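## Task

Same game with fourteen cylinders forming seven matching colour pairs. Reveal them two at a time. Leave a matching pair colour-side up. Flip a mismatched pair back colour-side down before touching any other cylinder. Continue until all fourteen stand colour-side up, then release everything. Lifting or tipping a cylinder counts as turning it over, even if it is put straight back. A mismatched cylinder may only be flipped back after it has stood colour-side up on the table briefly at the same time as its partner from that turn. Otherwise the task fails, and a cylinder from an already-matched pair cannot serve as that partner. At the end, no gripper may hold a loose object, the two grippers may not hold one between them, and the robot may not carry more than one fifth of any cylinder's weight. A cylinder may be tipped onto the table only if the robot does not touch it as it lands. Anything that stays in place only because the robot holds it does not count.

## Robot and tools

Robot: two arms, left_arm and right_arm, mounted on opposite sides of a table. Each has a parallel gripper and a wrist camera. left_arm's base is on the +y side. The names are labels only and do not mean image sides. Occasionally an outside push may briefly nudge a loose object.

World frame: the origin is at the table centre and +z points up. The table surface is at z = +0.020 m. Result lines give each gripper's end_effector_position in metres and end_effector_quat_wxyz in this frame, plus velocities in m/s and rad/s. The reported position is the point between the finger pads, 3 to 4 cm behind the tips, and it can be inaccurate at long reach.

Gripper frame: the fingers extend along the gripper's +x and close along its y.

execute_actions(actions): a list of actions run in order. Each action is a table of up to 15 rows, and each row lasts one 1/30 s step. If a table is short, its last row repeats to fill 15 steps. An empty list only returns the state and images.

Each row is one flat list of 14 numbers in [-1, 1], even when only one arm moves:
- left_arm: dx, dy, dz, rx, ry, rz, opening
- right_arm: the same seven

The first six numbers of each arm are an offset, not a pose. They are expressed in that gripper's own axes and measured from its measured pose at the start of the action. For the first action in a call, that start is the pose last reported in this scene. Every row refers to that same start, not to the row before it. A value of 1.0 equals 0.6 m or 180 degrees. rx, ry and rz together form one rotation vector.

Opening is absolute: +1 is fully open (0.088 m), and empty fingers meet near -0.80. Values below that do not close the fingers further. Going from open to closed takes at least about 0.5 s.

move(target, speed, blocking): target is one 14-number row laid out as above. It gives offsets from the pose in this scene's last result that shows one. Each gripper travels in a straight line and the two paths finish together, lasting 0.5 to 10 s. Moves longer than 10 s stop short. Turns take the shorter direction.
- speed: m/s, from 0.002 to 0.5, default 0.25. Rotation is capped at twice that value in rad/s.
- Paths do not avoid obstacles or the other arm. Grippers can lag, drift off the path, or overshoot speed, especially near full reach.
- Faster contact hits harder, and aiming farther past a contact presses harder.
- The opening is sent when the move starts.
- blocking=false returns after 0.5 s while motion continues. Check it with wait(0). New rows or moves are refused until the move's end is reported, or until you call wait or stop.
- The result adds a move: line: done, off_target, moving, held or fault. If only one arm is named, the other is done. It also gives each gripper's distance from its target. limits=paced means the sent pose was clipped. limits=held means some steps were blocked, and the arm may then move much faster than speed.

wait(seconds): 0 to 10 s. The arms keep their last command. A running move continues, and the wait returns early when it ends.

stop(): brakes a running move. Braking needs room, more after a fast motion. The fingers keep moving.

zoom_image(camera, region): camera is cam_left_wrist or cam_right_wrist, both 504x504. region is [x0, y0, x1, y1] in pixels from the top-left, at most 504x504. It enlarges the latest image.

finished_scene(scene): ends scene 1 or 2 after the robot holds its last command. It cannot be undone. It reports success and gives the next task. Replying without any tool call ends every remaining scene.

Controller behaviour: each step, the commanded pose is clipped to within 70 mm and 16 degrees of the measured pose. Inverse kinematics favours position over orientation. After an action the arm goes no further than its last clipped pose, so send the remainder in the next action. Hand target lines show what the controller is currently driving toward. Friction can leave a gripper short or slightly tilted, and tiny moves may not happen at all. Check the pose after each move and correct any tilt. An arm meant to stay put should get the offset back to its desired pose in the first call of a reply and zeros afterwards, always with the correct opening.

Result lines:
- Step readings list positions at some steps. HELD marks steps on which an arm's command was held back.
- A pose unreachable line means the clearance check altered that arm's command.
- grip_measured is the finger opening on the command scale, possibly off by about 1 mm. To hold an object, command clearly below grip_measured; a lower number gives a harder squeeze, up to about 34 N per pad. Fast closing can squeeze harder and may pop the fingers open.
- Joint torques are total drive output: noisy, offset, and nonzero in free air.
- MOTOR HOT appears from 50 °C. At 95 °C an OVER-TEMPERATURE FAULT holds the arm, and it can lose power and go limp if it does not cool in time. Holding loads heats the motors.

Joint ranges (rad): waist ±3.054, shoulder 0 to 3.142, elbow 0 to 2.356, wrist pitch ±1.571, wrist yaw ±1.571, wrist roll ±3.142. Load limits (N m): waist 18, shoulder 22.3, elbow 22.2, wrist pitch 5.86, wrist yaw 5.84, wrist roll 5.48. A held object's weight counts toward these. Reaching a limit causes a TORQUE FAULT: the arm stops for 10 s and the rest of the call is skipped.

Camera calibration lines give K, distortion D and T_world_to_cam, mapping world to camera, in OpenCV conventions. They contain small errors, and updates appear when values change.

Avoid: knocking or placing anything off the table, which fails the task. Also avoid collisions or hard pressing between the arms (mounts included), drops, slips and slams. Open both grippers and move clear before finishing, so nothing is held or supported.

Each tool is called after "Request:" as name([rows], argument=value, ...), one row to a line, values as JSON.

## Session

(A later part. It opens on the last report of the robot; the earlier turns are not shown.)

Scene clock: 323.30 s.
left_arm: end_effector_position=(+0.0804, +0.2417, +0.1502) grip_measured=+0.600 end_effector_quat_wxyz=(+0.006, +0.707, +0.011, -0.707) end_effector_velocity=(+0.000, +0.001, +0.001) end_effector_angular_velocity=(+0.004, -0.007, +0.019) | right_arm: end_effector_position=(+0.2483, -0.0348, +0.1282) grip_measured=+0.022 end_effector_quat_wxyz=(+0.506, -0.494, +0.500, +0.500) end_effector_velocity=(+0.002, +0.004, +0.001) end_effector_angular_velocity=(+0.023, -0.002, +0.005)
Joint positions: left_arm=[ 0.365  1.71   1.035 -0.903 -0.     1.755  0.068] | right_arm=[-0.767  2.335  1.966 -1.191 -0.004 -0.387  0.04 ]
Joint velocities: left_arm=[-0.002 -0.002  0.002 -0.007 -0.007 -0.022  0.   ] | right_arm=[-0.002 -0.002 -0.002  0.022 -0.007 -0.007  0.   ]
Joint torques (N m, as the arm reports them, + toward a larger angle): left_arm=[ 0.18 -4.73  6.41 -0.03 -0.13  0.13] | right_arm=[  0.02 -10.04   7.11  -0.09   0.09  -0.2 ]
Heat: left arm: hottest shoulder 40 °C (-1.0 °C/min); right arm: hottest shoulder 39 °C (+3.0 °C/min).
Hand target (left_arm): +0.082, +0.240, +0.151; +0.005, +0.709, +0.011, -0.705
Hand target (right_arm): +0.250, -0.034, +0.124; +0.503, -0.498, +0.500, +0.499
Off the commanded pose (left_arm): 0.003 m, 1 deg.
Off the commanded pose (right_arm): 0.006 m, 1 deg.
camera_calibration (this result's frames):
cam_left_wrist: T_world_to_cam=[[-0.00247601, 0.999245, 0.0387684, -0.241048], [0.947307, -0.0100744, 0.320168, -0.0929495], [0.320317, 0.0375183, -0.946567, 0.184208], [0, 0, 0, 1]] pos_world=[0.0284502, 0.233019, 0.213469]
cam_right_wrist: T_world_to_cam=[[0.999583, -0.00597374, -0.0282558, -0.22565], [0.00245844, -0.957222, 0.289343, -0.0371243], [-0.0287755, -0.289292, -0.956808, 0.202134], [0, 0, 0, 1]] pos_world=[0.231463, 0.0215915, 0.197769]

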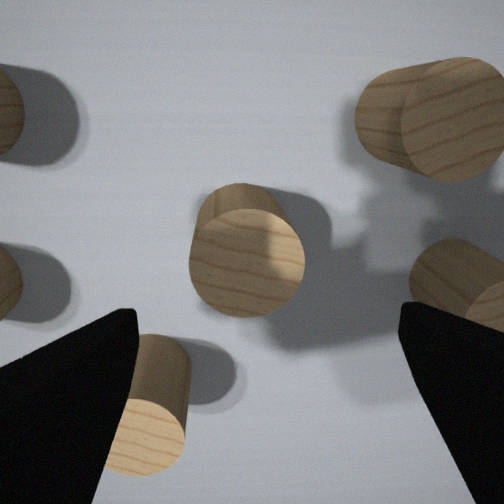

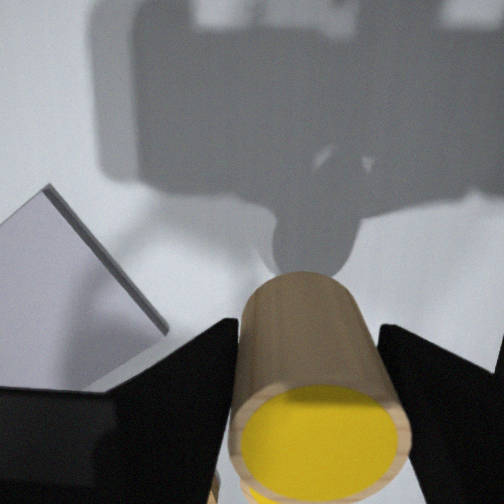

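Request:
move(target=[0.127,0.005,0.003,0,0,0,0.45, 0.079,0,0,0,0,0,-0.25], speed=0.1)

Request:
move(target=[0,0,0,0,0,0,0.45, 0,0,0,0,0,0,0.55])

Request:
move(target=[0,0,0,0,0,0,-0.25, -0.1,0,0,0,0,0,0.55])

Request:
move(target=[-0.15,0,0,0,0,0,-0.25, 0,0,0,0,0,0,0.55])

Request:
move(target=[-0.21,0.36,0.07,0,0,0.5,-0.25, -0.245,0.343,-0.088,0,-0.494,0,0.55], speed=0.4)

Scene clock: 328.03 s.
left_arm: end_effector_position=(+0.0801, +0.2379, +0.0772) grip_measured=+0.450 end_effector_quat_wxyz=(+0.009, +0.707, +0.008, -0.707) end_effector_velocity=(-0.002, +0.003, -0.001) end_effector_angular_velocity=(+0.013, -0.005, +0.000) | right_arm: end_effector_position=(+0.2500, -0.0307, +0.0902) grip_measured=+0.022 end_effector_quat_wxyz=(+0.514, -0.491, +0.492, +0.503) end_effector_velocity=(+0.003, +0.000, +0.001) end_effector_angular_velocity=(+0.009, +0.003, +0.015)
Joint positions: left_arm=[ 0.361  1.879  0.904 -0.593 -0.     1.751  0.061] | right_arm=[-0.767  2.365  1.865 -1.036 -0.004 -0.387  0.04 ]
Joint velocities: left_arm=[-0.007  0.002 -0.002 -0.007 -0.007 -0.007 -0.   ] | right_arm=[-0.007 -0.002 -0.002  0.007 -0.007 -0.022 -0.   ]
Joint torques (N m, as the arm reports them, + toward a larger angle): left_arm=[-0.35 -4.92  4.09  0.44  0.09 -0.12] | right_arm=[  0.11 -10.25   4.21   0.3   -0.03   0.  ]
Heat: left arm: hottest shoulder 40 °C (-1.0 °C/min); right arm: hottest shoulder 40 °C (+4.1 °C/min).
Hand target (left_arm): +0.079, +0.240, +0.074; +0.006, +0.707, +0.011, -0.707
Hand target (right_arm): +0.248, -0.034, +0.081; +0.506, -0.494, +0.500, +0.500
Off the commanded pose (left_arm): 0.004 m, 0 deg.
Off the commanded pose (right_arm): 0.010 m, 1 deg.
move: off_target (right_arm)
camera_calibration (this result's frames):
cam_left_wrist: T_world_to_cam=[[-0.00177328, 0.999532, 0.0305548, -0.233896], [0.946747, -0.00815979, 0.321875, -0.0698347], [0.321973, 0.0294984, -0.946289, 0.117038], [0, 0, 0, 1]] pos_world=[0.0280179, 0.229764, 0.140376]
cam_right_wrist: T_world_to_cam=[[0.999801, -0.0054564, -0.0192066, -0.229298], [-0.00010075, -0.963302, 0.26842, -0.0198256], [-0.0199664, -0.268365, -0.96311, 0.166035], [0, 0, 0, 1]] pos_world=[0.232565, 0.0242087, 0.160828]

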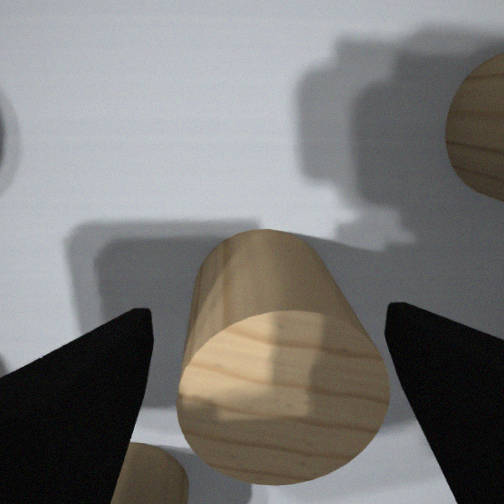

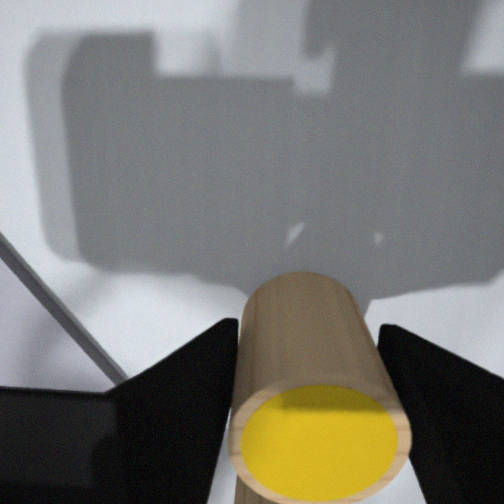

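Scene clock: 328.70 s.
left_arm: end_effector_position=(+0.0801, +0.2379, +0.0772) grip_measured=+0.450 end_effector_quat_wxyz=(+0.009, +0.707, +0.008, -0.707) end_effector_velocity=(-0.000, +0.002, +0.000) end_effector_angular_velocity=(+0.009, -0.006, +0.005) | right_arm: end_effector_position=(+0.2500, -0.0307, +0.0902) grip_measured=+0.548 end_effector_quat_wxyz=(+0.514, -0.491, +0.492, +0.503) end_effector_velocity=(-0.001, -0.002, +0.000) end_effector_angular_velocity=(-0.004, +0.009, +0.020)
Joint positions: left_arm=[ 0.361  1.879  0.904 -0.593 -0.     1.751  0.061] | right_arm=[-0.767  2.365  1.865 -1.036 -0.004 -0.387  0.066]
Joint velocities: left_arm=[-0.002 -0.002 -0.002 -0.007 -0.007 -0.007 -0.   ] | right_arm=[-0.002 -0.002 -0.002 -0.007 -0.007 -0.022  0.001]
Joint torques (N m, as the arm reports them, + toward a larger angle): left_arm=[-0.09 -5.8   4.69  0.22  0.08  0.02] | right_arm=[  0.06 -11.78   5.55   0.14  -0.03  -0.02]
Heat: left arm: hottest shoulder 40 °C (-1.0 °C/min); right arm: hottest shoulder 40 °C (+4.0 °C/min).
Hand target (left_arm): +0.080, +0.238, +0.077; +0.009, +0.707, +0.008, -0.707
Hand target (right_arm): +0.250, -0.031, +0.090; +0.514, -0.491, +0.492, +0.503
Off the commanded pose (left_arm): 0.000 m, 0 deg.
Off the commanded pose (right_arm): 0.000 m, 0 deg.
move: done
camera_calibration (this result's frames):
cam_left_wrist: T_world_to_cam=[[-0.00177328, 0.999532, 0.0305548, -0.233896], [0.946747, -0.00815979, 0.321875, -0.0698347], [0.321973, 0.0294984, -0.946289, 0.117038], [0, 0, 0, 1]] pos_world=[0.0280179, 0.229764, 0.140376]
cam_right_wrist: T_world_to_cam=[[0.999801, -0.0054564, -0.0192066, -0.229298], [-0.00010075, -0.963302, 0.26842, -0.0198256], [-0.0199664, -0.268365, -0.96311, 0.166035], [0, 0, 0, 1]] pos_world=[0.232565, 0.0242087, 0.160828]

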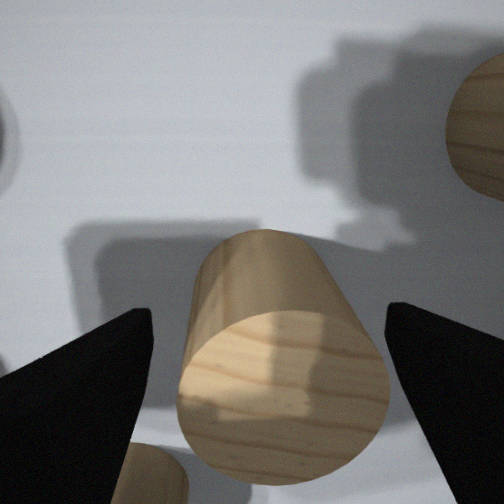

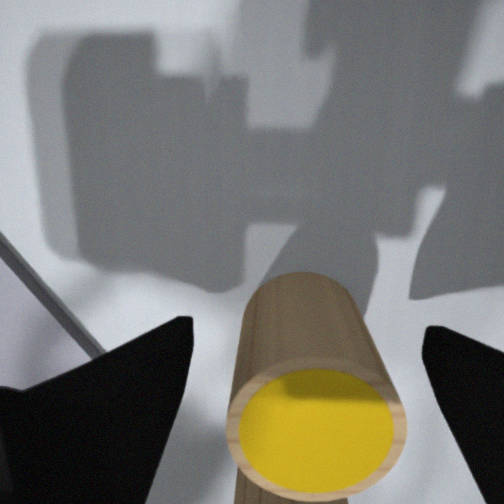

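Scene clock: 329.57 s.
left_arm: end_effector_position=(+0.0801, +0.2378, +0.0772) grip_measured=+0.037 end_effector_quat_wxyz=(+0.009, +0.707, +0.007, -0.707) end_effector_velocity=(+0.001, +0.008, -0.001) end_effector_angular_velocity=(+0.031, -0.016, +0.020) | right_arm: end_effector_position=(+0.2484, -0.0345, +0.1462) grip_measured=+0.550 end_effector_quat_wxyz=(+0.510, -0.493, +0.495, +0.502) end_effector_velocity=(+0.000, +0.000, +0.004) end_effector_angular_velocity=(+0.000, +0.007, +0.020)
Joint positions: left_arm=[ 0.361  1.879  0.904 -0.593 -0.     1.752  0.041] | right_arm=[-0.767  2.315  2.002 -1.235 -0.004 -0.387  0.066]
Joint velocities: left_arm=[-0.002 -0.002 -0.007 -0.022 -0.022 -0.022 -0.   ] | right_arm=[-0.002  0.002  0.022 -0.022 -0.007 -0.022 -0.   ]
Joint torques (N m, as the arm reports them, + toward a larger angle): left_arm=[-0.03 -5.72  4.58  0.18  0.04  0.02] | right_arm=[  0.   -11.92   7.    -0.08  -0.03  -0.03]
Heat: left arm: hottest shoulder 40 °C (-1.0 °C/min); right arm: hottest shoulder 40 °C (+4.0 °C/min).
Hand target (left_arm): +0.080, +0.238, +0.077; +0.009, +0.707, +0.007, -0.707
Hand target (right_arm): +0.250, -0.033, +0.150; +0.514, -0.491, +0.492, +0.503
Off the commanded pose (left_arm): 0.000 m, 0 deg.
Off the commanded pose (right_arm): 0.004 m, 1 deg.
move: done
camera_calibration (this result's frames):
cam_left_wrist: T_world_to_cam=[[-0.00139435, 0.999543, 0.0301816, -0.233819], [0.946719, -0.00840079, 0.321952, -0.0697977], [0.322058, 0.0290224, -0.946275, 0.11714], [0, 0, 0, 1]] pos_world=[0.0280268, 0.229726, 0.140376]
cam_right_wrist: T_world_to_cam=[[0.999713, -0.00566561, -0.023295, -0.226033], [0.00103124, -0.960613, 0.277888, -0.0400786], [-0.0239518, -0.277833, -0.960331, 0.21914], [0, 0, 0, 1]] pos_world=[0.231258, 0.0211037, 0.216319]

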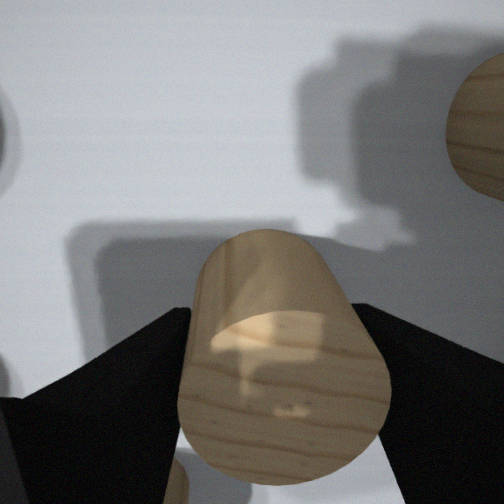

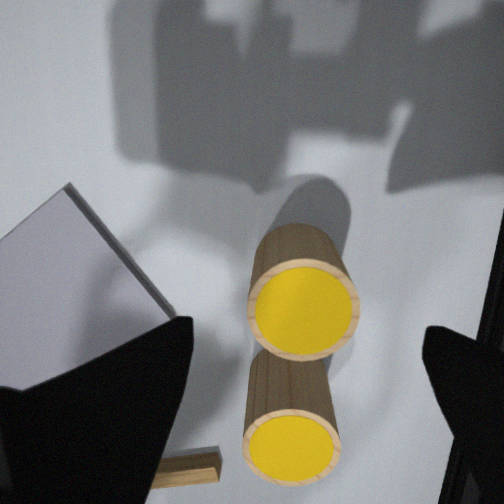

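Scene clock: 330.47 s.
left_arm: end_effector_position=(+0.0795, +0.2407, +0.1613) grip_measured=+0.035 end_effector_quat_wxyz=(+0.002, +0.706, +0.014, -0.708) end_effector_velocity=(+0.001, -0.000, +0.001) end_effector_angular_velocity=(+0.004, -0.007, +0.019) | right_arm: end_effector_position=(+0.2484, -0.0345, +0.1463) grip_measured=+0.550 end_effector_quat_wxyz=(+0.510, -0.493, +0.495, +0.502) end_effector_velocity=(+0.001, -0.003, -0.002) end_effector_angular_velocity=(-0.009, +0.011, +0.015)
Joint positions: left_arm=[ 0.361  1.703  1.075 -0.959 -0.     1.752  0.041] | right_arm=[-0.767  2.315  2.003 -1.235 -0.004 -0.387  0.066]
Joint velocities: left_arm=[-0.002  0.002  0.007 -0.007 -0.007 -0.022 -0.   ] | right_arm=[-0.007  0.002 -0.002 -0.007 -0.007 -0.022 -0.   ]
Joint torques (N m, as the arm reports them, + toward a larger angle): left_arm=[-0.23 -6.55  6.74 -0.05  0.08 -0.04] | right_arm=[  0.03 -11.67   5.7    0.13  -0.03  -0.02]
Heat: left arm: hottest shoulder 40 °C (-1.0 °C/min); right arm: hottest shoulder 41 °C (+5.0 °C/min).
Hand target (left_arm): +0.080, +0.238, +0.167; +0.009, +0.707, +0.008, -0.707
Hand target (right_arm): +0.248, -0.035, +0.146; +0.510, -0.493, +0.496, +0.502
Off the commanded pose (left_arm): 0.007 m, 1 deg.
Off the commanded pose (right_arm): 0.000 m, 0 deg.
move: done
camera_calibration (this result's frames):
cam_left_wrist: T_world_to_cam=[[-0.00124538, 0.998824, 0.0484767, -0.242106], [0.947931, -0.0142594, 0.318156, -0.0943438], [0.318473, 0.0463488, -0.946798, 0.193034], [0, 0, 0, 1]] pos_world=[0.0276538, 0.231529, 0.224517]
cam_right_wrist: T_world_to_cam=[[0.999713, -0.00566561, -0.023295, -0.226033], [0.00103124, -0.960613, 0.277888, -0.0400992], [-0.0239518, -0.277833, -0.960331, 0.219234], [0, 0, 0, 1]] pos_world=[0.231261, 0.0211101, 0.216415]

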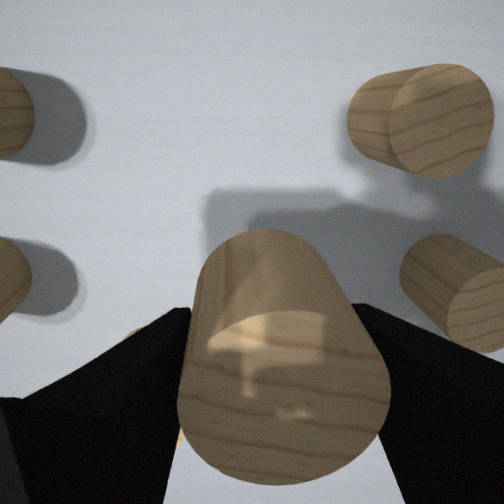

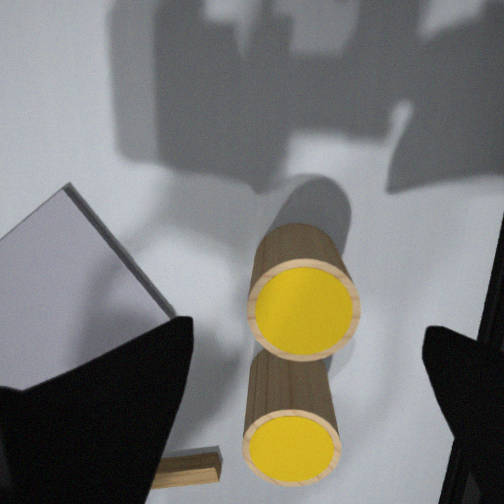

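Scene clock: 333.00 s.
left_arm: end_effector_position=(+0.0422, +0.0253, +0.2811) grip_measured=+0.034 end_effector_quat_wxyz=(+0.495, +0.511, -0.491, -0.503) end_effector_velocity=(-0.000, -0.001, -0.003) end_effector_angular_velocity=(+0.002, +0.022, +0.005) | right_arm: end_effector_position=(+0.0426, -0.0893, +0.3006) grip_measured=+0.550 end_effector_quat_wxyz=(+0.708, +0.014, -0.004, +0.706) end_effector_velocity=(-0.000, -0.000, +0.002) end_effector_angular_velocity=(+0.022, +0.010, +0.005)
Joint positions: left_arm=[0.211 1.871 0.846 0.996 0.042 1.575 0.041] | right_arm=[-0.229  1.277  0.42   0.883  0.142  0.01   0.066]
Joint velocities: left_arm=[-0.002  0.012  0.002  0.007 -0.007 -0.022 -0.   ] | right_arm=[-0.002  0.007 -0.007  0.037 -0.007  0.007 -0.   ]
Joint torques (N m, as the arm reports them, + toward a larger angle): left_arm=[-0.29 -6.27  7.2   2.12 -0.21 -0.15] | right_arm=[ 0.31 -3.83  4.32  1.98  0.11 -0.1 ]
Heat: left arm: hottest shoulder 40 °C (-1.0 °C/min); right arm: hottest shoulder 41 °C (+6.1 °C/min).
Hand target (left_arm): +0.042, +0.023, +0.284; +0.500, +0.508, -0.492, -0.500
Hand target (right_arm): +0.042, -0.091, +0.292; +0.709, +0.004, +0.001, +0.706
Off the commanded pose (left_arm): 0.005 m, 1 deg.
Off the commanded pose (right_arm): 0.010 m, 2 deg.
move: off_target (right_arm)
camera_calibration (this result's frames):
cam_left_wrist: T_world_to_cam=[[0.0241214, 0.0606823, -0.997866, 0.283989], [0.942464, 0.331538, 0.0429437, -0.0313578], [0.333436, -0.941488, -0.0491937, 0.100406], [0, 0, 0, 1]] pos_world=[-0.0107758, 0.0876947, 0.289669]
cam_right_wrist: T_world_to_cam=[[0.999638, 0.0258391, -0.0075593, -0.0189232], [-0.000141191, -0.275749, -0.96123, 0.298223], [-0.0269217, 0.960882, -0.275645, 0.252202], [0, 0, 0, 1]] pos_world=[0.0257482, -0.159613, 0.356036]

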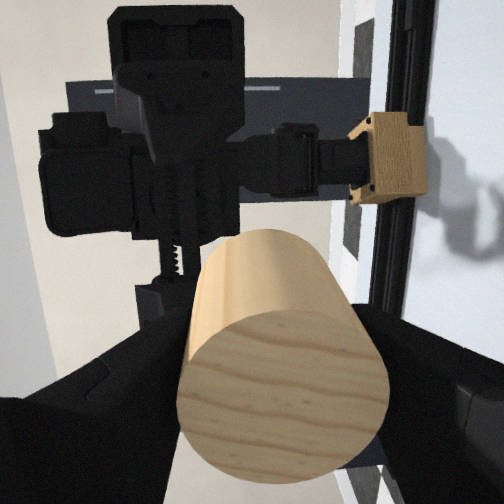

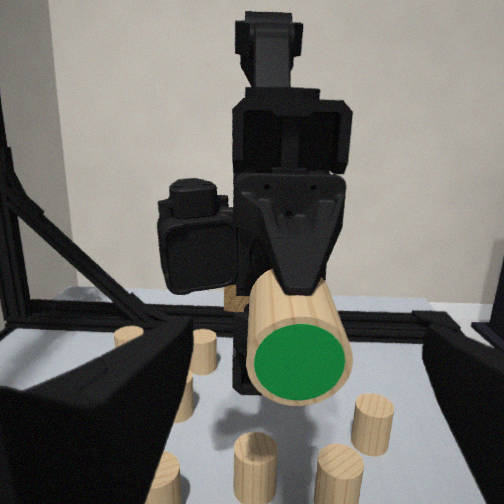

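Request:
move(target=[0,0,0,0,0,0,-0.25, 0.107,-0.002,-0.027,0,0,0,0.55], speed=0.15)

Request:
move(target=[0,0,0,0,0,0,-0.25, 0,0,0,0,0,0,-0.25])

Request:
move(target=[0,0,0,0,0,0,0.6, 0,0,0,0,0,0,-0.25])

Request:
move(target=[-0.1,0,0,0,0,0,0.6, 0,0,0,0,0,0,-0.25])

Request:
move(target=[-0.178,-0.218,-0.186,0,0,-0.497,0.6, -0.17,-0.222,-0.277,0,0.502,0,-0.25], speed=0.4)

Scene clock: 338.97 s.
left_arm: end_effector_position=(+0.0421, +0.0251, +0.2807) grip_measured=+0.033 end_effector_quat_wxyz=(+0.495, +0.511, -0.491, -0.503) end_effector_velocity=(+0.002, +0.002, -0.004) end_effector_angular_velocity=(+0.022, +0.023, +0.020) | right_arm: end_effector_position=(+0.0434, -0.0282, +0.2858) grip_measured=+0.550 end_effector_quat_wxyz=(+0.708, +0.013, -0.004, +0.706) end_effector_velocity=(-0.000, +0.001, -0.002) end_effector_angular_velocity=(-0.007, -0.008, +0.005)
Joint positions: left_arm=[0.211 1.872 0.847 0.997 0.042 1.575 0.041] | right_arm=[-0.262  1.589  0.601  1.013  0.11   0.01   0.066]
Joint velocities: left_arm=[-0.002 -0.007 -0.007 -0.022 -0.022 -0.022  0.   ] | right_arm=[-0.002  0.002  0.002 -0.007 -0.007 -0.007 -0.   ]
Joint torques (N m, as the arm reports them, + toward a larger angle): left_arm=[-0.06 -7.09  5.9   1.69  0.02 -0.04] | right_arm=[-0.22 -5.37  6.99  1.99 -0.11  0.01]
Heat: left arm: hottest shoulder 40 °C (-2.0 °C/min); right arm: hottest shoulder 39 °C (+4.1 °C/min).
Hand target (left_arm): +0.042, +0.025, +0.281; +0.495, +0.511, -0.491, -0.503
Hand target (right_arm): +0.044, -0.025, +0.286; +0.708, +0.014, -0.004, +0.706
Off the commanded pose (left_arm): 0.000 m, 0 deg.
Off the commanded pose (right_arm): 0.004 m, 0 deg.
move: done
camera_calibration (this result's frames):
cam_left_wrist: T_world_to_cam=[[0.0241241, 0.0610532, -0.997843, 0.283583], [0.942591, 0.331162, 0.0430505, -0.0311359], [0.333076, -0.941597, -0.0495592, 0.100391], [0, 0, 0, 1]] pos_world=[-0.0109307, 0.0875257, 0.289287]
cam_right_wrist: T_world_to_cam=[[0.999655, 0.0254373, -0.0065895, -0.021705], [0.000717662, -0.277107, -0.960839, 0.300692], [-0.0262672, 0.960502, -0.27703, 0.189813], [0, 0, 0, 1]] pos_world=[0.0264676, -0.0984401, 0.341357]

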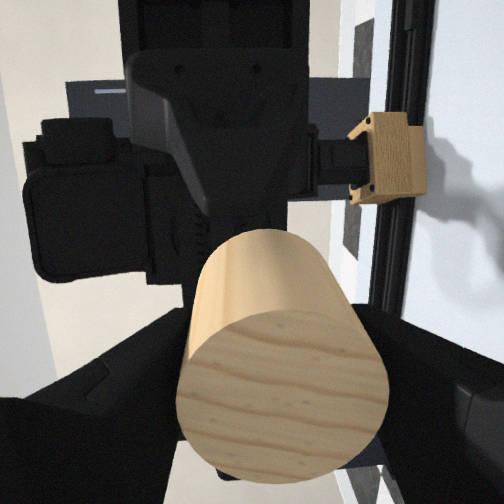

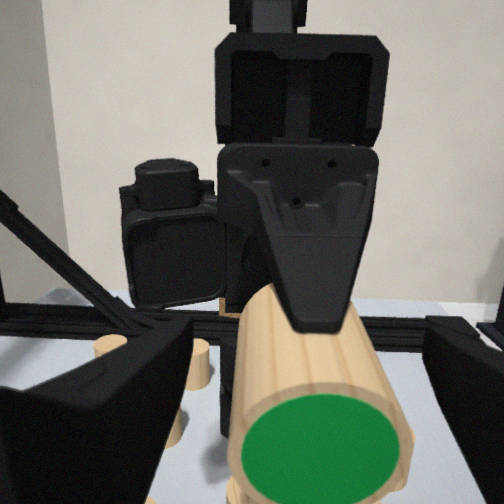

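Scene clock: 339.47 s.
left_arm: end_effector_position=(+0.0421, +0.0251, +0.2806) grip_measured=+0.033 end_effector_quat_wxyz=(+0.495, +0.511, -0.491, -0.503) end_effector_velocity=(-0.000, +0.001, +0.001) end_effector_angular_velocity=(+0.002, +0.022, +0.006) | right_arm: end_effector_position=(+0.0433, -0.0282, +0.2861) grip_measured=+0.023 end_effector_quat_wxyz=(+0.708, +0.013, -0.004, +0.706) end_effector_velocity=(+0.000, -0.001, -0.002) end_effector_angular_velocity=(-0.007, +0.006, +0.005)
Joint positions: left_arm=[0.211 1.872 0.847 0.996 0.042 1.575 0.041] | right_arm=[-0.262  1.589  0.601  1.013  0.109  0.01   0.04 ]
Joint velocities: left_arm=[-0.002 -0.007 -0.002 -0.007 -0.007 -0.022 -0.   ] | right_arm=[-0.002 -0.002 -0.002 -0.007 -0.007  0.007  0.   ]
Joint torques (N m, as the arm reports them, + toward a larger angle): left_arm=[-0.1  -6.97  5.96  1.77  0.01 -0.04] | right_arm=[ 0.05 -6.47  5.72  1.81  0.01 -0.01]
Heat: left arm: hottest shoulder 40 °C (-2.0 °C/min); right arm: hottest shoulder 39 °C (+4.0 °C/min).
Hand target (left_arm): +0.042, +0.025, +0.281; +0.495, +0.511, -0.491, -0.503
Hand target (right_arm): +0.043, -0.028, +0.286; +0.708, +0.013, -0.004, +0.706
Off the commanded pose (left_arm): 0.000 m, 0 deg.
Off the commanded pose (right_arm): 0.000 m, 0 deg.
move: done
camera_calibration (this result's frames):
cam_left_wrist: T_world_to_cam=[[0.0241036, 0.0614333, -0.99782, 0.283485], [0.942592, 0.331146, 0.0431573, -0.0311626], [0.333075, -0.941578, -0.0499247, 0.100492], [0, 0, 0, 1]] pos_world=[-0.0109307, 0.0875248, 0.289229]
cam_right_wrist: T_world_to_cam=[[0.999644, 0.0258236, -0.00664123, -0.021615], [0.000754762, -0.276377, -0.961049, 0.301015], [-0.0266532, 0.960702, -0.276298, 0.189631], [0, 0, 0, 1]] pos_world=[0.0264344, -0.0984275, 0.341541]

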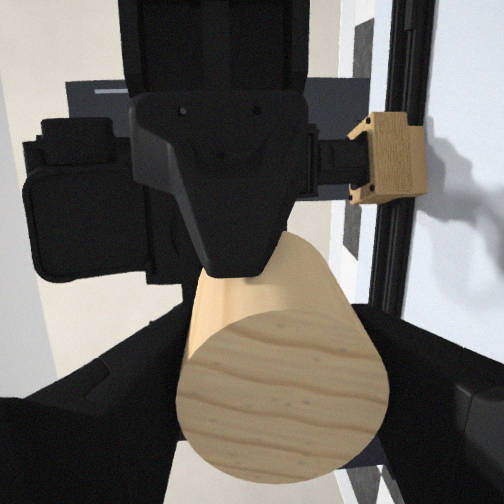

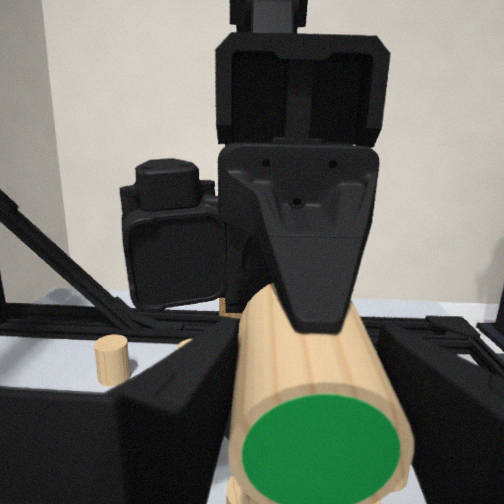

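Scene clock: 340.13 s.
left_arm: end_effector_position=(+0.0421, +0.0251, +0.2806) grip_measured=+0.598 end_effector_quat_wxyz=(+0.495, +0.511, -0.491, -0.503) end_effector_velocity=(-0.000, +0.001, -0.005) end_effector_angular_velocity=(+0.022, +0.008, +0.005) | right_arm: end_effector_position=(+0.0433, -0.0282, +0.2861) grip_measured=+0.023 end_effector_quat_wxyz=(+0.708, +0.013, -0.004, +0.706) end_effector_velocity=(-0.002, -0.000, -0.005) end_effector_angular_velocity=(-0.022, -0.010, +0.019)
Joint positions: left_arm=[0.211 1.872 0.847 0.996 0.042 1.575 0.068] | right_arm=[-0.262  1.589  0.601  1.013  0.109  0.01   0.04 ]
Joint velocities: left_arm=[-0.002 -0.002 -0.002 -0.022 -0.007 -0.007  0.   ] | right_arm=[-0.002 -0.002 -0.002 -0.022 -0.022 -0.007 -0.   ]
Joint torques (N m, as the arm reports them, + toward a larger angle): left_arm=[ 0.   -6.9   5.98  1.75  0.02 -0.05] | right_arm=[ 0.06 -6.48  5.7   1.84  0.01 -0.02]
Heat: left arm: hottest shoulder 40 °C (-2.0 °C/min); right arm: hottest shoulder 39 °C (+4.0 °C/min).
Hand target (left_arm): +0.042, +0.025, +0.281; +0.495, +0.511, -0.491, -0.503
Hand target (right_arm): +0.043, -0.028, +0.286; +0.708, +0.013, -0.004, +0.706
Off the commanded pose (left_arm): 0.000 m, 0 deg.
Off the commanded pose (right_arm): 0.000 m, 0 deg.
move: done
camera_calibration (this result's frames):
cam_left_wrist: T_world_to_cam=[[0.0241036, 0.0614333, -0.99782, 0.283485], [0.942592, 0.331146, 0.0431573, -0.0311626], [0.333075, -0.941578, -0.0499247, 0.100492], [0, 0, 0, 1]] pos_world=[-0.0109307, 0.0875248, 0.289229]
cam_right_wrist: T_world_to_cam=[[0.999644, 0.0258236, -0.00664123, -0.021615], [0.000754762, -0.276377, -0.961049, 0.301015], [-0.0266532, 0.960702, -0.276298, 0.189631], [0, 0, 0, 1]] pos_world=[0.0264344, -0.0984275, 0.341541]

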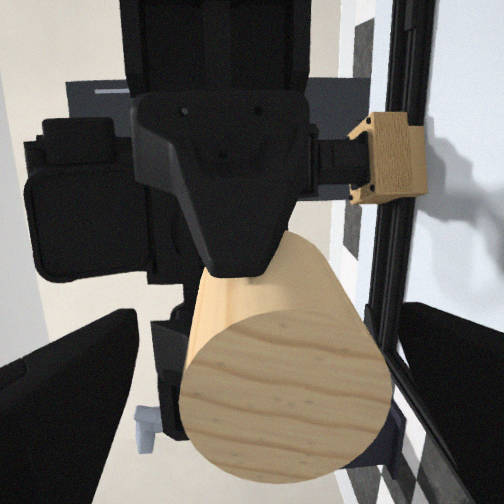

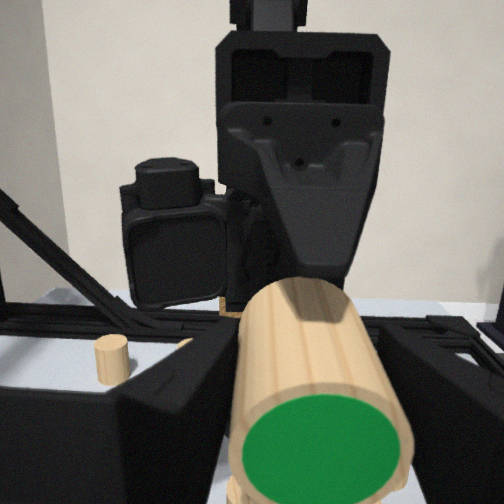

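Scene clock: 341.03 s.
left_arm: end_effector_position=(+0.0410, +0.0828, +0.2795) grip_measured=+0.600 end_effector_quat_wxyz=(+0.494, +0.514, -0.487, -0.505) end_effector_velocity=(-0.000, +0.003, -0.004) end_effector_angular_velocity=(+0.022, +0.023, +0.006) | right_arm: end_effector_position=(+0.0433, -0.0282, +0.2861) grip_measured=+0.023 end_effector_quat_wxyz=(+0.708, +0.013, -0.004, +0.706) end_effector_velocity=(-0.004, -0.000, -0.004) end_effector_angular_velocity=(-0.012, -0.038, +0.023)
Joint positions: left_arm=[0.216 1.687 0.608 1.042 0.043 1.575 0.068] | right_arm=[-0.262  1.589  0.601  1.013  0.109  0.01   0.04 ]
Joint velocities: left_arm=[-0.002 -0.012 -0.012 -0.022 -0.007 -0.022 -0.   ] | right_arm=[ 0.002  0.002 -0.002 -0.007 -0.022 -0.037 -0.   ]
Joint torques (N m, as the arm reports them, + toward a larger angle): left_arm=[ 0.19 -6.83  5.11  2.01  0.21 -0.03] | right_arm=[ 0.02 -6.5   5.78  1.84  0.   -0.02]
Heat: left arm: hottest shoulder 40 °C (-3.0 °C/min); right arm: hottest shoulder 39 °C (+4.1 °C/min).
Hand target (left_arm): +0.041, +0.085, +0.283; +0.495, +0.511, -0.491, -0.503
Hand target (right_arm): +0.043, -0.028, +0.286; +0.708, +0.013, -0.004, +0.706
Off the commanded pose (left_arm): 0.004 m, 1 deg.
Off the commanded pose (right_arm): 0.000 m, 0 deg.
move: done
camera_calibration (this result's frames):
cam_left_wrist: T_world_to_cam=[[0.0233449, 0.0698804, -0.997282, 0.278032], [0.941345, 0.334368, 0.045465, -0.0500391], [0.336637, -0.939848, -0.0579758, 0.157091], [0, 0, 0, 1]] pos_world=[-0.0122693, 0.144944, 0.288659]
cam_right_wrist: T_world_to_cam=[[0.999644, 0.0258236, -0.00664123, -0.021615], [0.000754762, -0.276377, -0.961049, 0.301015], [-0.0266532, 0.960702, -0.276298, 0.189631], [0, 0, 0, 1]] pos_world=[0.0264344, -0.0984275, 0.341541]

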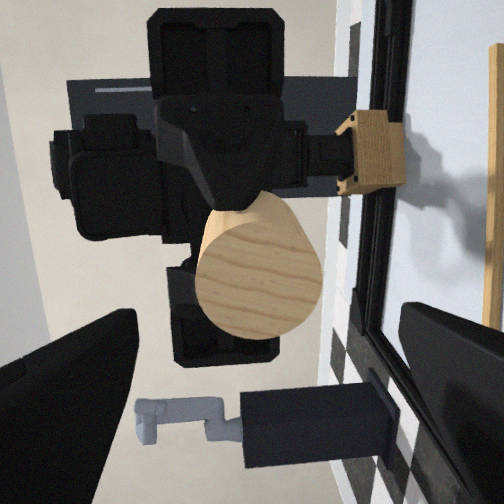

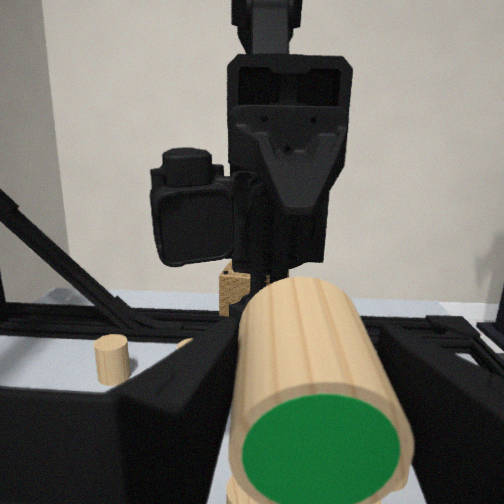

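Scene clock: 343.50 s.
left_arm: end_effector_position=(+0.1487, +0.1969, +0.1535) grip_measured=+0.600 end_effector_quat_wxyz=(+0.002, +0.706, +0.016, -0.708) end_effector_velocity=(+0.001, -0.001, +0.000) end_effector_angular_velocity=(+0.010, -0.020, -0.000) | right_arm: end_effector_position=(+0.1736, -0.1277, +0.1185) grip_measured=+0.023 end_effector_quat_wxyz=(+0.509, -0.489, +0.498, +0.503) end_effector_velocity=(-0.001, -0.001, +0.002) end_effector_angular_velocity=(-0.009, +0.010, +0.005)
Joint positions: left_arm=[ 0.53   1.937  1.341 -0.994 -0.004  1.919  0.068] | right_arm=[-0.674  1.903  1.25  -0.894 -0.01  -0.291  0.04 ]
Joint velocities: left_arm=[-0.007  0.007  0.012 -0.007 -0.022 -0.007 -0.   ] | right_arm=[-0.002  0.002  0.012 -0.022 -0.007 -0.007 -0.   ]
Joint torques (N m, as the arm reports them, + toward a larger angle): left_arm=[ 0.1  -6.11  6.63 -0.06 -0.15  0.11] | right_arm=[-0.17 -6.82  6.72 -0.06  0.11 -0.22]
Heat: left arm: hottest shoulder 40 °C (-2.0 °C/min); right arm: hottest shoulder 39 °C (+4.0 °C/min).
Hand target (left_arm): +0.151, +0.196, +0.153; -0.001, +0.708, +0.017, -0.706
Hand target (right_arm): +0.176, -0.126, +0.117; +0.507, -0.493, +0.498, +0.502
Off the commanded pose (left_arm): 0.003 m, 1 deg.
Off the commanded pose (right_arm): 0.003 m, 1 deg.
move: done
camera_calibration (this result's frames):
cam_left_wrist: T_world_to_cam=[[-0.00271023, 0.998626, 0.0523425, -0.19815], [0.948064, -0.0140827, 0.317768, -0.158087], [0.318068, 0.0504853, -0.946723, 0.164893], [0, 0, 0, 1]] pos_world=[0.0968921, 0.187327, 0.216714]
cam_right_wrist: T_world_to_cam=[[0.999467, -0.00849029, -0.031521, -0.151807], [0.000540735, -0.961148, 0.276034, -0.121676], [-0.0326399, -0.275904, -0.960631, 0.166639], [0, 0, 0, 1]] pos_world=[0.157231, -0.072261, 0.18888]

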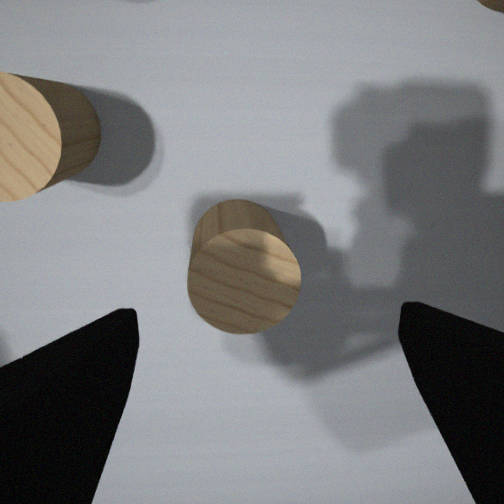

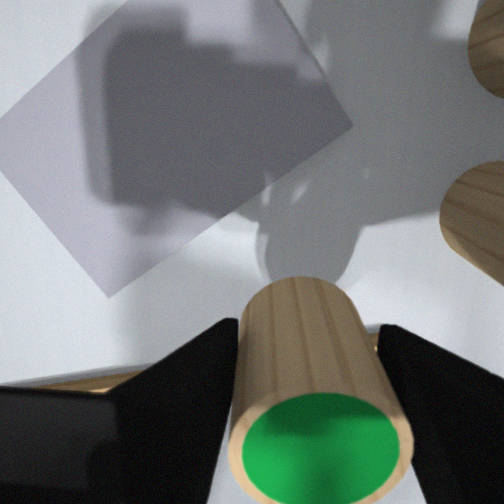

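Request:
move(target=[0.132,0.006,-0.007,0,0,0,0.6, 0.063,-0.008,0.012,0,0,0,-0.25], speed=0.1)

Request:
move(target=[0,0,0,0,0,0,-0.25, 0,0,0,0,0,0,0.55])

Request:
move(target=[-0.15,0,0,0,0,0,-0.25, -0.1,0,0,0,0,0,0.55])

Request:
move(target=[-0.212,0.282,0.195,0,0,0.5,-0.25, -0.245,0.228,0.055,0,-0.494,0,0.55], speed=0.4)

Scene clock: 348.30 s.
left_arm: end_effector_position=(+0.1529, +0.1936, +0.0780) grip_measured=+0.600 end_effector_quat_wxyz=(+0.004, +0.707, +0.013, -0.707) end_effector_velocity=(+0.003, -0.000, +0.000) end_effector_angular_velocity=(+0.001, -0.023, -0.025) | right_arm: end_effector_position=(+0.1790, -0.1151, +0.0881) grip_measured=+0.022 end_effector_quat_wxyz=(+0.517, -0.485, +0.491, +0.506) end_effector_velocity=(-0.001, -0.002, +0.000) end_effector_angular_velocity=(-0.005, +0.008, +0.020)
Joint positions: left_arm=[ 0.537  2.081  1.218 -0.719 -0.005  1.926  0.068] | right_arm=[-0.677  1.985  1.231 -0.772 -0.009 -0.291  0.04 ]
Joint velocities: left_arm=[-0.002 -0.002 -0.002  0.007 -0.022  0.022 -0.   ] | right_arm=[-0.002 -0.002 -0.002 -0.007 -0.007 -0.022 -0.   ]
Joint torques (N m, as the arm reports them, + toward a larger angle): left_arm=[ 0.19 -6.64  4.43  0.37  0.06  0.11] | right_arm=[-0.21 -7.42  3.75  0.38 -0.05 -0.16]
Heat: left arm: hottest shoulder 40 °C (-2.0 °C/min); right arm: hottest shoulder 39 °C (+4.1 °C/min).
Hand target (left_arm): +0.153, +0.196, +0.074; +0.001, +0.706, +0.016, -0.708
Hand target (right_arm): +0.178, -0.120, +0.081; +0.510, -0.489, +0.498, +0.503
Off the commanded pose (left_arm): 0.004 m, 0 deg.
Off the commanded pose (right_arm): 0.009 m, 1 deg.
move: off_target (right_arm)
camera_calibration (this result's frames):
cam_left_wrist: T_world_to_cam=[[-0.00364041, 0.998989, 0.0448067, -0.190284], [0.946894, -0.010963, 0.321359, -0.138767], [0.321526, 0.0435971, -0.945897, 0.093027], [0, 0, 0, 1]] pos_world=[0.100795, 0.184514, 0.141114]
cam_right_wrist: T_world_to_cam=[[0.999644, -0.0109851, -0.0242988, -0.158988], [-0.00440244, -0.96669, 0.255912, -0.0991374], [-0.0263006, -0.255714, -0.966395, 0.142753], [0, 0, 0, 1]] pos_world=[0.16225, -0.0610778, 0.159463]

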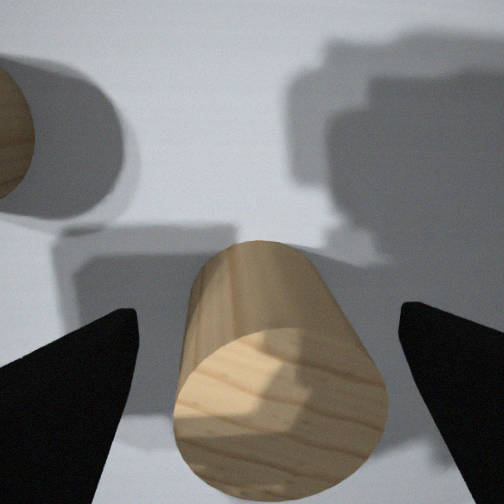

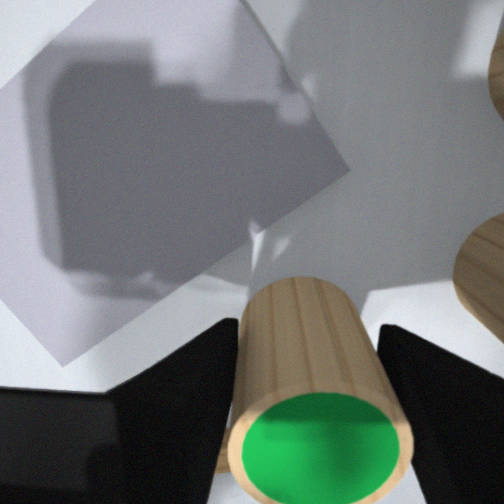

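Scene clock: 348.97 s.
left_arm: end_effector_position=(+0.1528, +0.1938, +0.0780) grip_measured=+0.042 end_effector_quat_wxyz=(+0.004, +0.707, +0.014, -0.707) end_effector_velocity=(-0.003, +0.003, -0.001) end_effector_angular_velocity=(+0.009, +0.011, -0.010) | right_arm: end_effector_position=(+0.1790, -0.1151, +0.0881) grip_measured=+0.548 end_effector_quat_wxyz=(+0.517, -0.485, +0.491, +0.506) end_effector_velocity=(+0.000, +0.001, +0.000) end_effector_angular_velocity=(+0.009, +0.005, -0.009)
Joint positions: left_arm=[ 0.537  2.081  1.218 -0.72  -0.005  1.926  0.041] | right_arm=[-0.677  1.985  1.231 -0.772 -0.009 -0.291  0.066]
Joint velocities: left_arm=[-0.002 -0.002 -0.007 -0.007  0.007  0.007 -0.   ] | right_arm=[-0.002 -0.002 -0.002  0.007 -0.007  0.007  0.001]
Joint torques (N m, as the arm reports them, + toward a larger angle): left_arm=[-0.09 -7.35  4.86  0.25  0.06 -0.02] | right_arm=[ 0.05 -8.8   4.98  0.19 -0.03 -0.03]
Heat: left arm: hottest shoulder 40 °C (-2.0 °C/min); right arm: hottest shoulder 39 °C (+4.0 °C/min).
Hand target (left_arm): +0.153, +0.194, +0.078; +0.005, +0.707, +0.013, -0.707
Hand target (right_arm): +0.179, -0.115, +0.088; +0.517, -0.485, +0.491, +0.506
Off the commanded pose (left_arm): 0.000 m, 0 deg.
Off the commanded pose (right_arm): 0.000 m, 0 deg.
move: done
camera_calibration (this result's frames):
cam_left_wrist: T_world_to_cam=[[-0.00362115, 0.998941, 0.0458698, -0.190592], [0.94703, -0.0113043, 0.320945, -0.1386], [0.321124, 0.0446023, -0.945986, 0.092923], [0, 0, 0, 1]] pos_world=[0.100729, 0.184679, 0.141129]
cam_right_wrist: T_world_to_cam=[[0.999636, -0.0109649, -0.024663, -0.158897], [-0.00429272, -0.96672, 0.255802, -0.0991343], [-0.026647, -0.255602, -0.966415, 0.142833], [0, 0, 0, 1]] pos_world=[0.16222, -0.061069, 0.159475]

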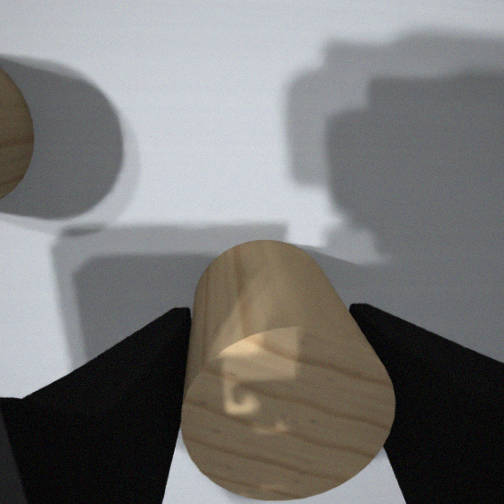

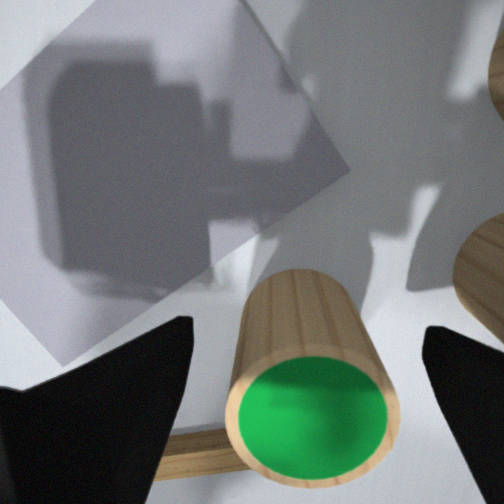

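Scene clock: 349.87 s.
left_arm: end_effector_position=(+0.1523, +0.1951, +0.1619) grip_measured=+0.041 end_effector_quat_wxyz=(-0.001, +0.705, +0.019, -0.709) end_effector_velocity=(+0.001, +0.003, +0.003) end_effector_angular_velocity=(+0.020, -0.016, +0.004) | right_arm: end_effector_position=(+0.1773, -0.1204, +0.1428) grip_measured=+0.550 end_effector_quat_wxyz=(+0.512, -0.488, +0.496, +0.504) end_effector_velocity=(+0.000, -0.006, +0.000) end_effector_angular_velocity=(-0.023, -0.001, +0.019)
Joint positions: left_arm=[ 0.537  1.945  1.387 -1.042 -0.005  1.926  0.041] | right_arm=[-0.677  1.893  1.34  -0.987 -0.009 -0.291  0.066]
Joint velocities: left_arm=[-0.002 -0.002  0.007 -0.022 -0.022 -0.007 -0.   ] | right_arm=[-0.002 -0.002 -0.002 -0.022  0.007 -0.022 -0.   ]
Joint torques (N m, as the arm reports them, + toward a larger angle): left_arm=[-0.32 -7.98  6.77 -0.13  0.08 -0.06] | right_arm=[-0.1  -9.35  6.77 -0.03 -0.02 -0.06]
Heat: left arm: hottest shoulder 41 °C (-1.0 °C/min); right arm: hottest shoulder 39 °C (+4.0 °C/min).
Hand target (left_arm): +0.153, +0.192, +0.168; +0.004, +0.707, +0.014, -0.707
Hand target (right_arm): +0.179, -0.118, +0.148; +0.517, -0.485, +0.491, +0.506
Off the commanded pose (left_arm): 0.007 m, 1 deg.
Off the commanded pose (right_arm): 0.006 m, 1 deg.
move: done
camera_calibration (this result's frames):
cam_left_wrist: T_world_to_cam=[[-0.00328681, 0.998104, 0.0614544, -0.198074], [0.949011, -0.0162589, 0.314824, -0.163388], [0.315226, 0.0593557, -0.947159, 0.170584], [0, 0, 0, 1]] pos_world=[0.100634, 0.184917, 0.225181]
cam_right_wrist: T_world_to_cam=[[0.999511, -0.0113559, -0.0291361, -0.155315], [-0.00307391, -0.962899, 0.269845, -0.119985], [-0.0311194, -0.269623, -0.962463, 0.192869], [0, 0, 0, 1]] pos_world=[0.160872, -0.0652948, 0.213481]

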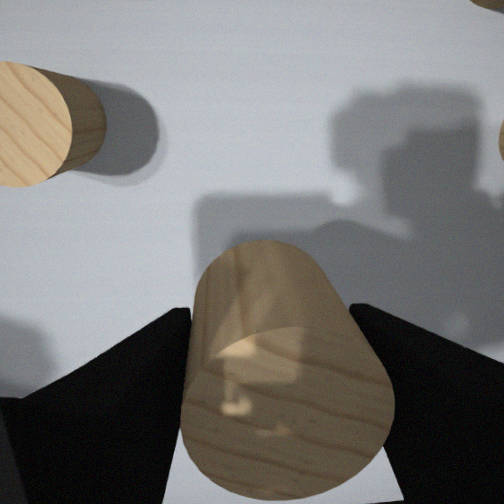

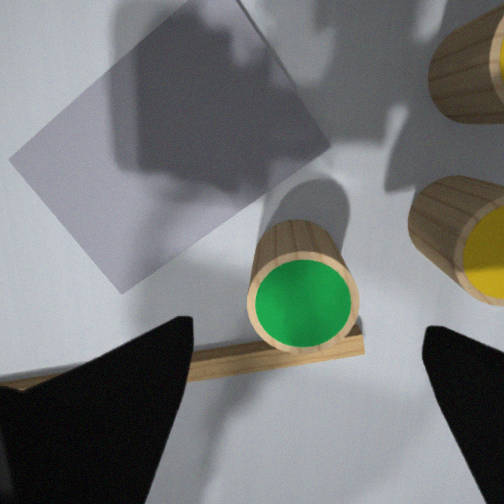

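Scene clock: 352.47 s.
left_arm: end_effector_position=(+0.0397, +0.0230, +0.2818) grip_measured=+0.037 end_effector_quat_wxyz=(+0.493, +0.513, -0.486, -0.507) end_effector_velocity=(-0.002, -0.000, -0.003) end_effector_angular_velocity=(+0.003, -0.007, -0.010) | right_arm: end_effector_position=(+0.0416, -0.0900, +0.3002) grip_measured=+0.550 end_effector_quat_wxyz=(+0.710, +0.020, -0.004, +0.704) end_effector_velocity=(-0.000, -0.000, -0.001) end_effector_angular_velocity=(+0.007, -0.006, +0.005)
Joint positions: left_arm=[0.203 1.867 0.861 0.964 0.032 1.57  0.041] | right_arm=[-0.22   1.283  0.413  0.904  0.158  0.017  0.066]
Joint velocities: left_arm=[-0.002  0.007 -0.002  0.007  0.007  0.007 -0.   ] | right_arm=[-0.002  0.007 -0.007  0.022 -0.007 -0.007 -0.   ]
Joint torques (N m, as the arm reports them, + toward a larger angle): left_arm=[-0.27 -6.28  7.28  2.13 -0.2  -0.14] | right_arm=[ 0.33 -3.54  4.55  1.94  0.1  -0.21]
Heat: left arm: hottest shoulder 41 °C (-1.0 °C/min); right arm: hottest shoulder 39 °C (+4.0 °C/min).
Hand target (left_arm): +0.039, +0.020, +0.284; +0.498, +0.511, -0.487, -0.505
Hand target (right_arm): +0.041, -0.091, +0.291; +0.711, +0.009, -0.000, +0.704
Off the commanded pose (left_arm): 0.005 m, 1 deg.
Off the commanded pose (right_arm): 0.009 m, 2 deg.
move: off_target (right_arm)
camera_calibration (this result's frames):
cam_left_wrist: T_world_to_cam=[[0.0187433, 0.0739732, -0.997084, 0.284634], [0.942127, 0.332566, 0.0423831, -0.0280491], [0.334731, -0.940174, -0.0634587, 0.103], [0, 0, 0, 1]] pos_world=[-0.0133864, 0.0851106, 0.291529]
cam_right_wrist: T_world_to_cam=[[0.999673, 0.020046, -0.0158864, -0.0159465], [-0.00994153, -0.267746, -0.963438, 0.299446], [-0.0235666, 0.963281, -0.267459, 0.250366], [0, 0, 0, 1]] pos_world=[0.0248186, -0.160678, 0.355207]

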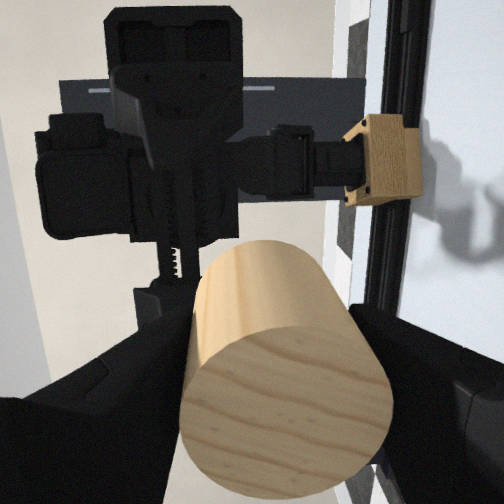

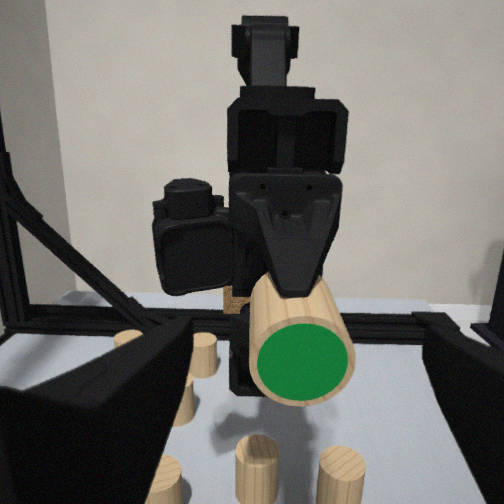

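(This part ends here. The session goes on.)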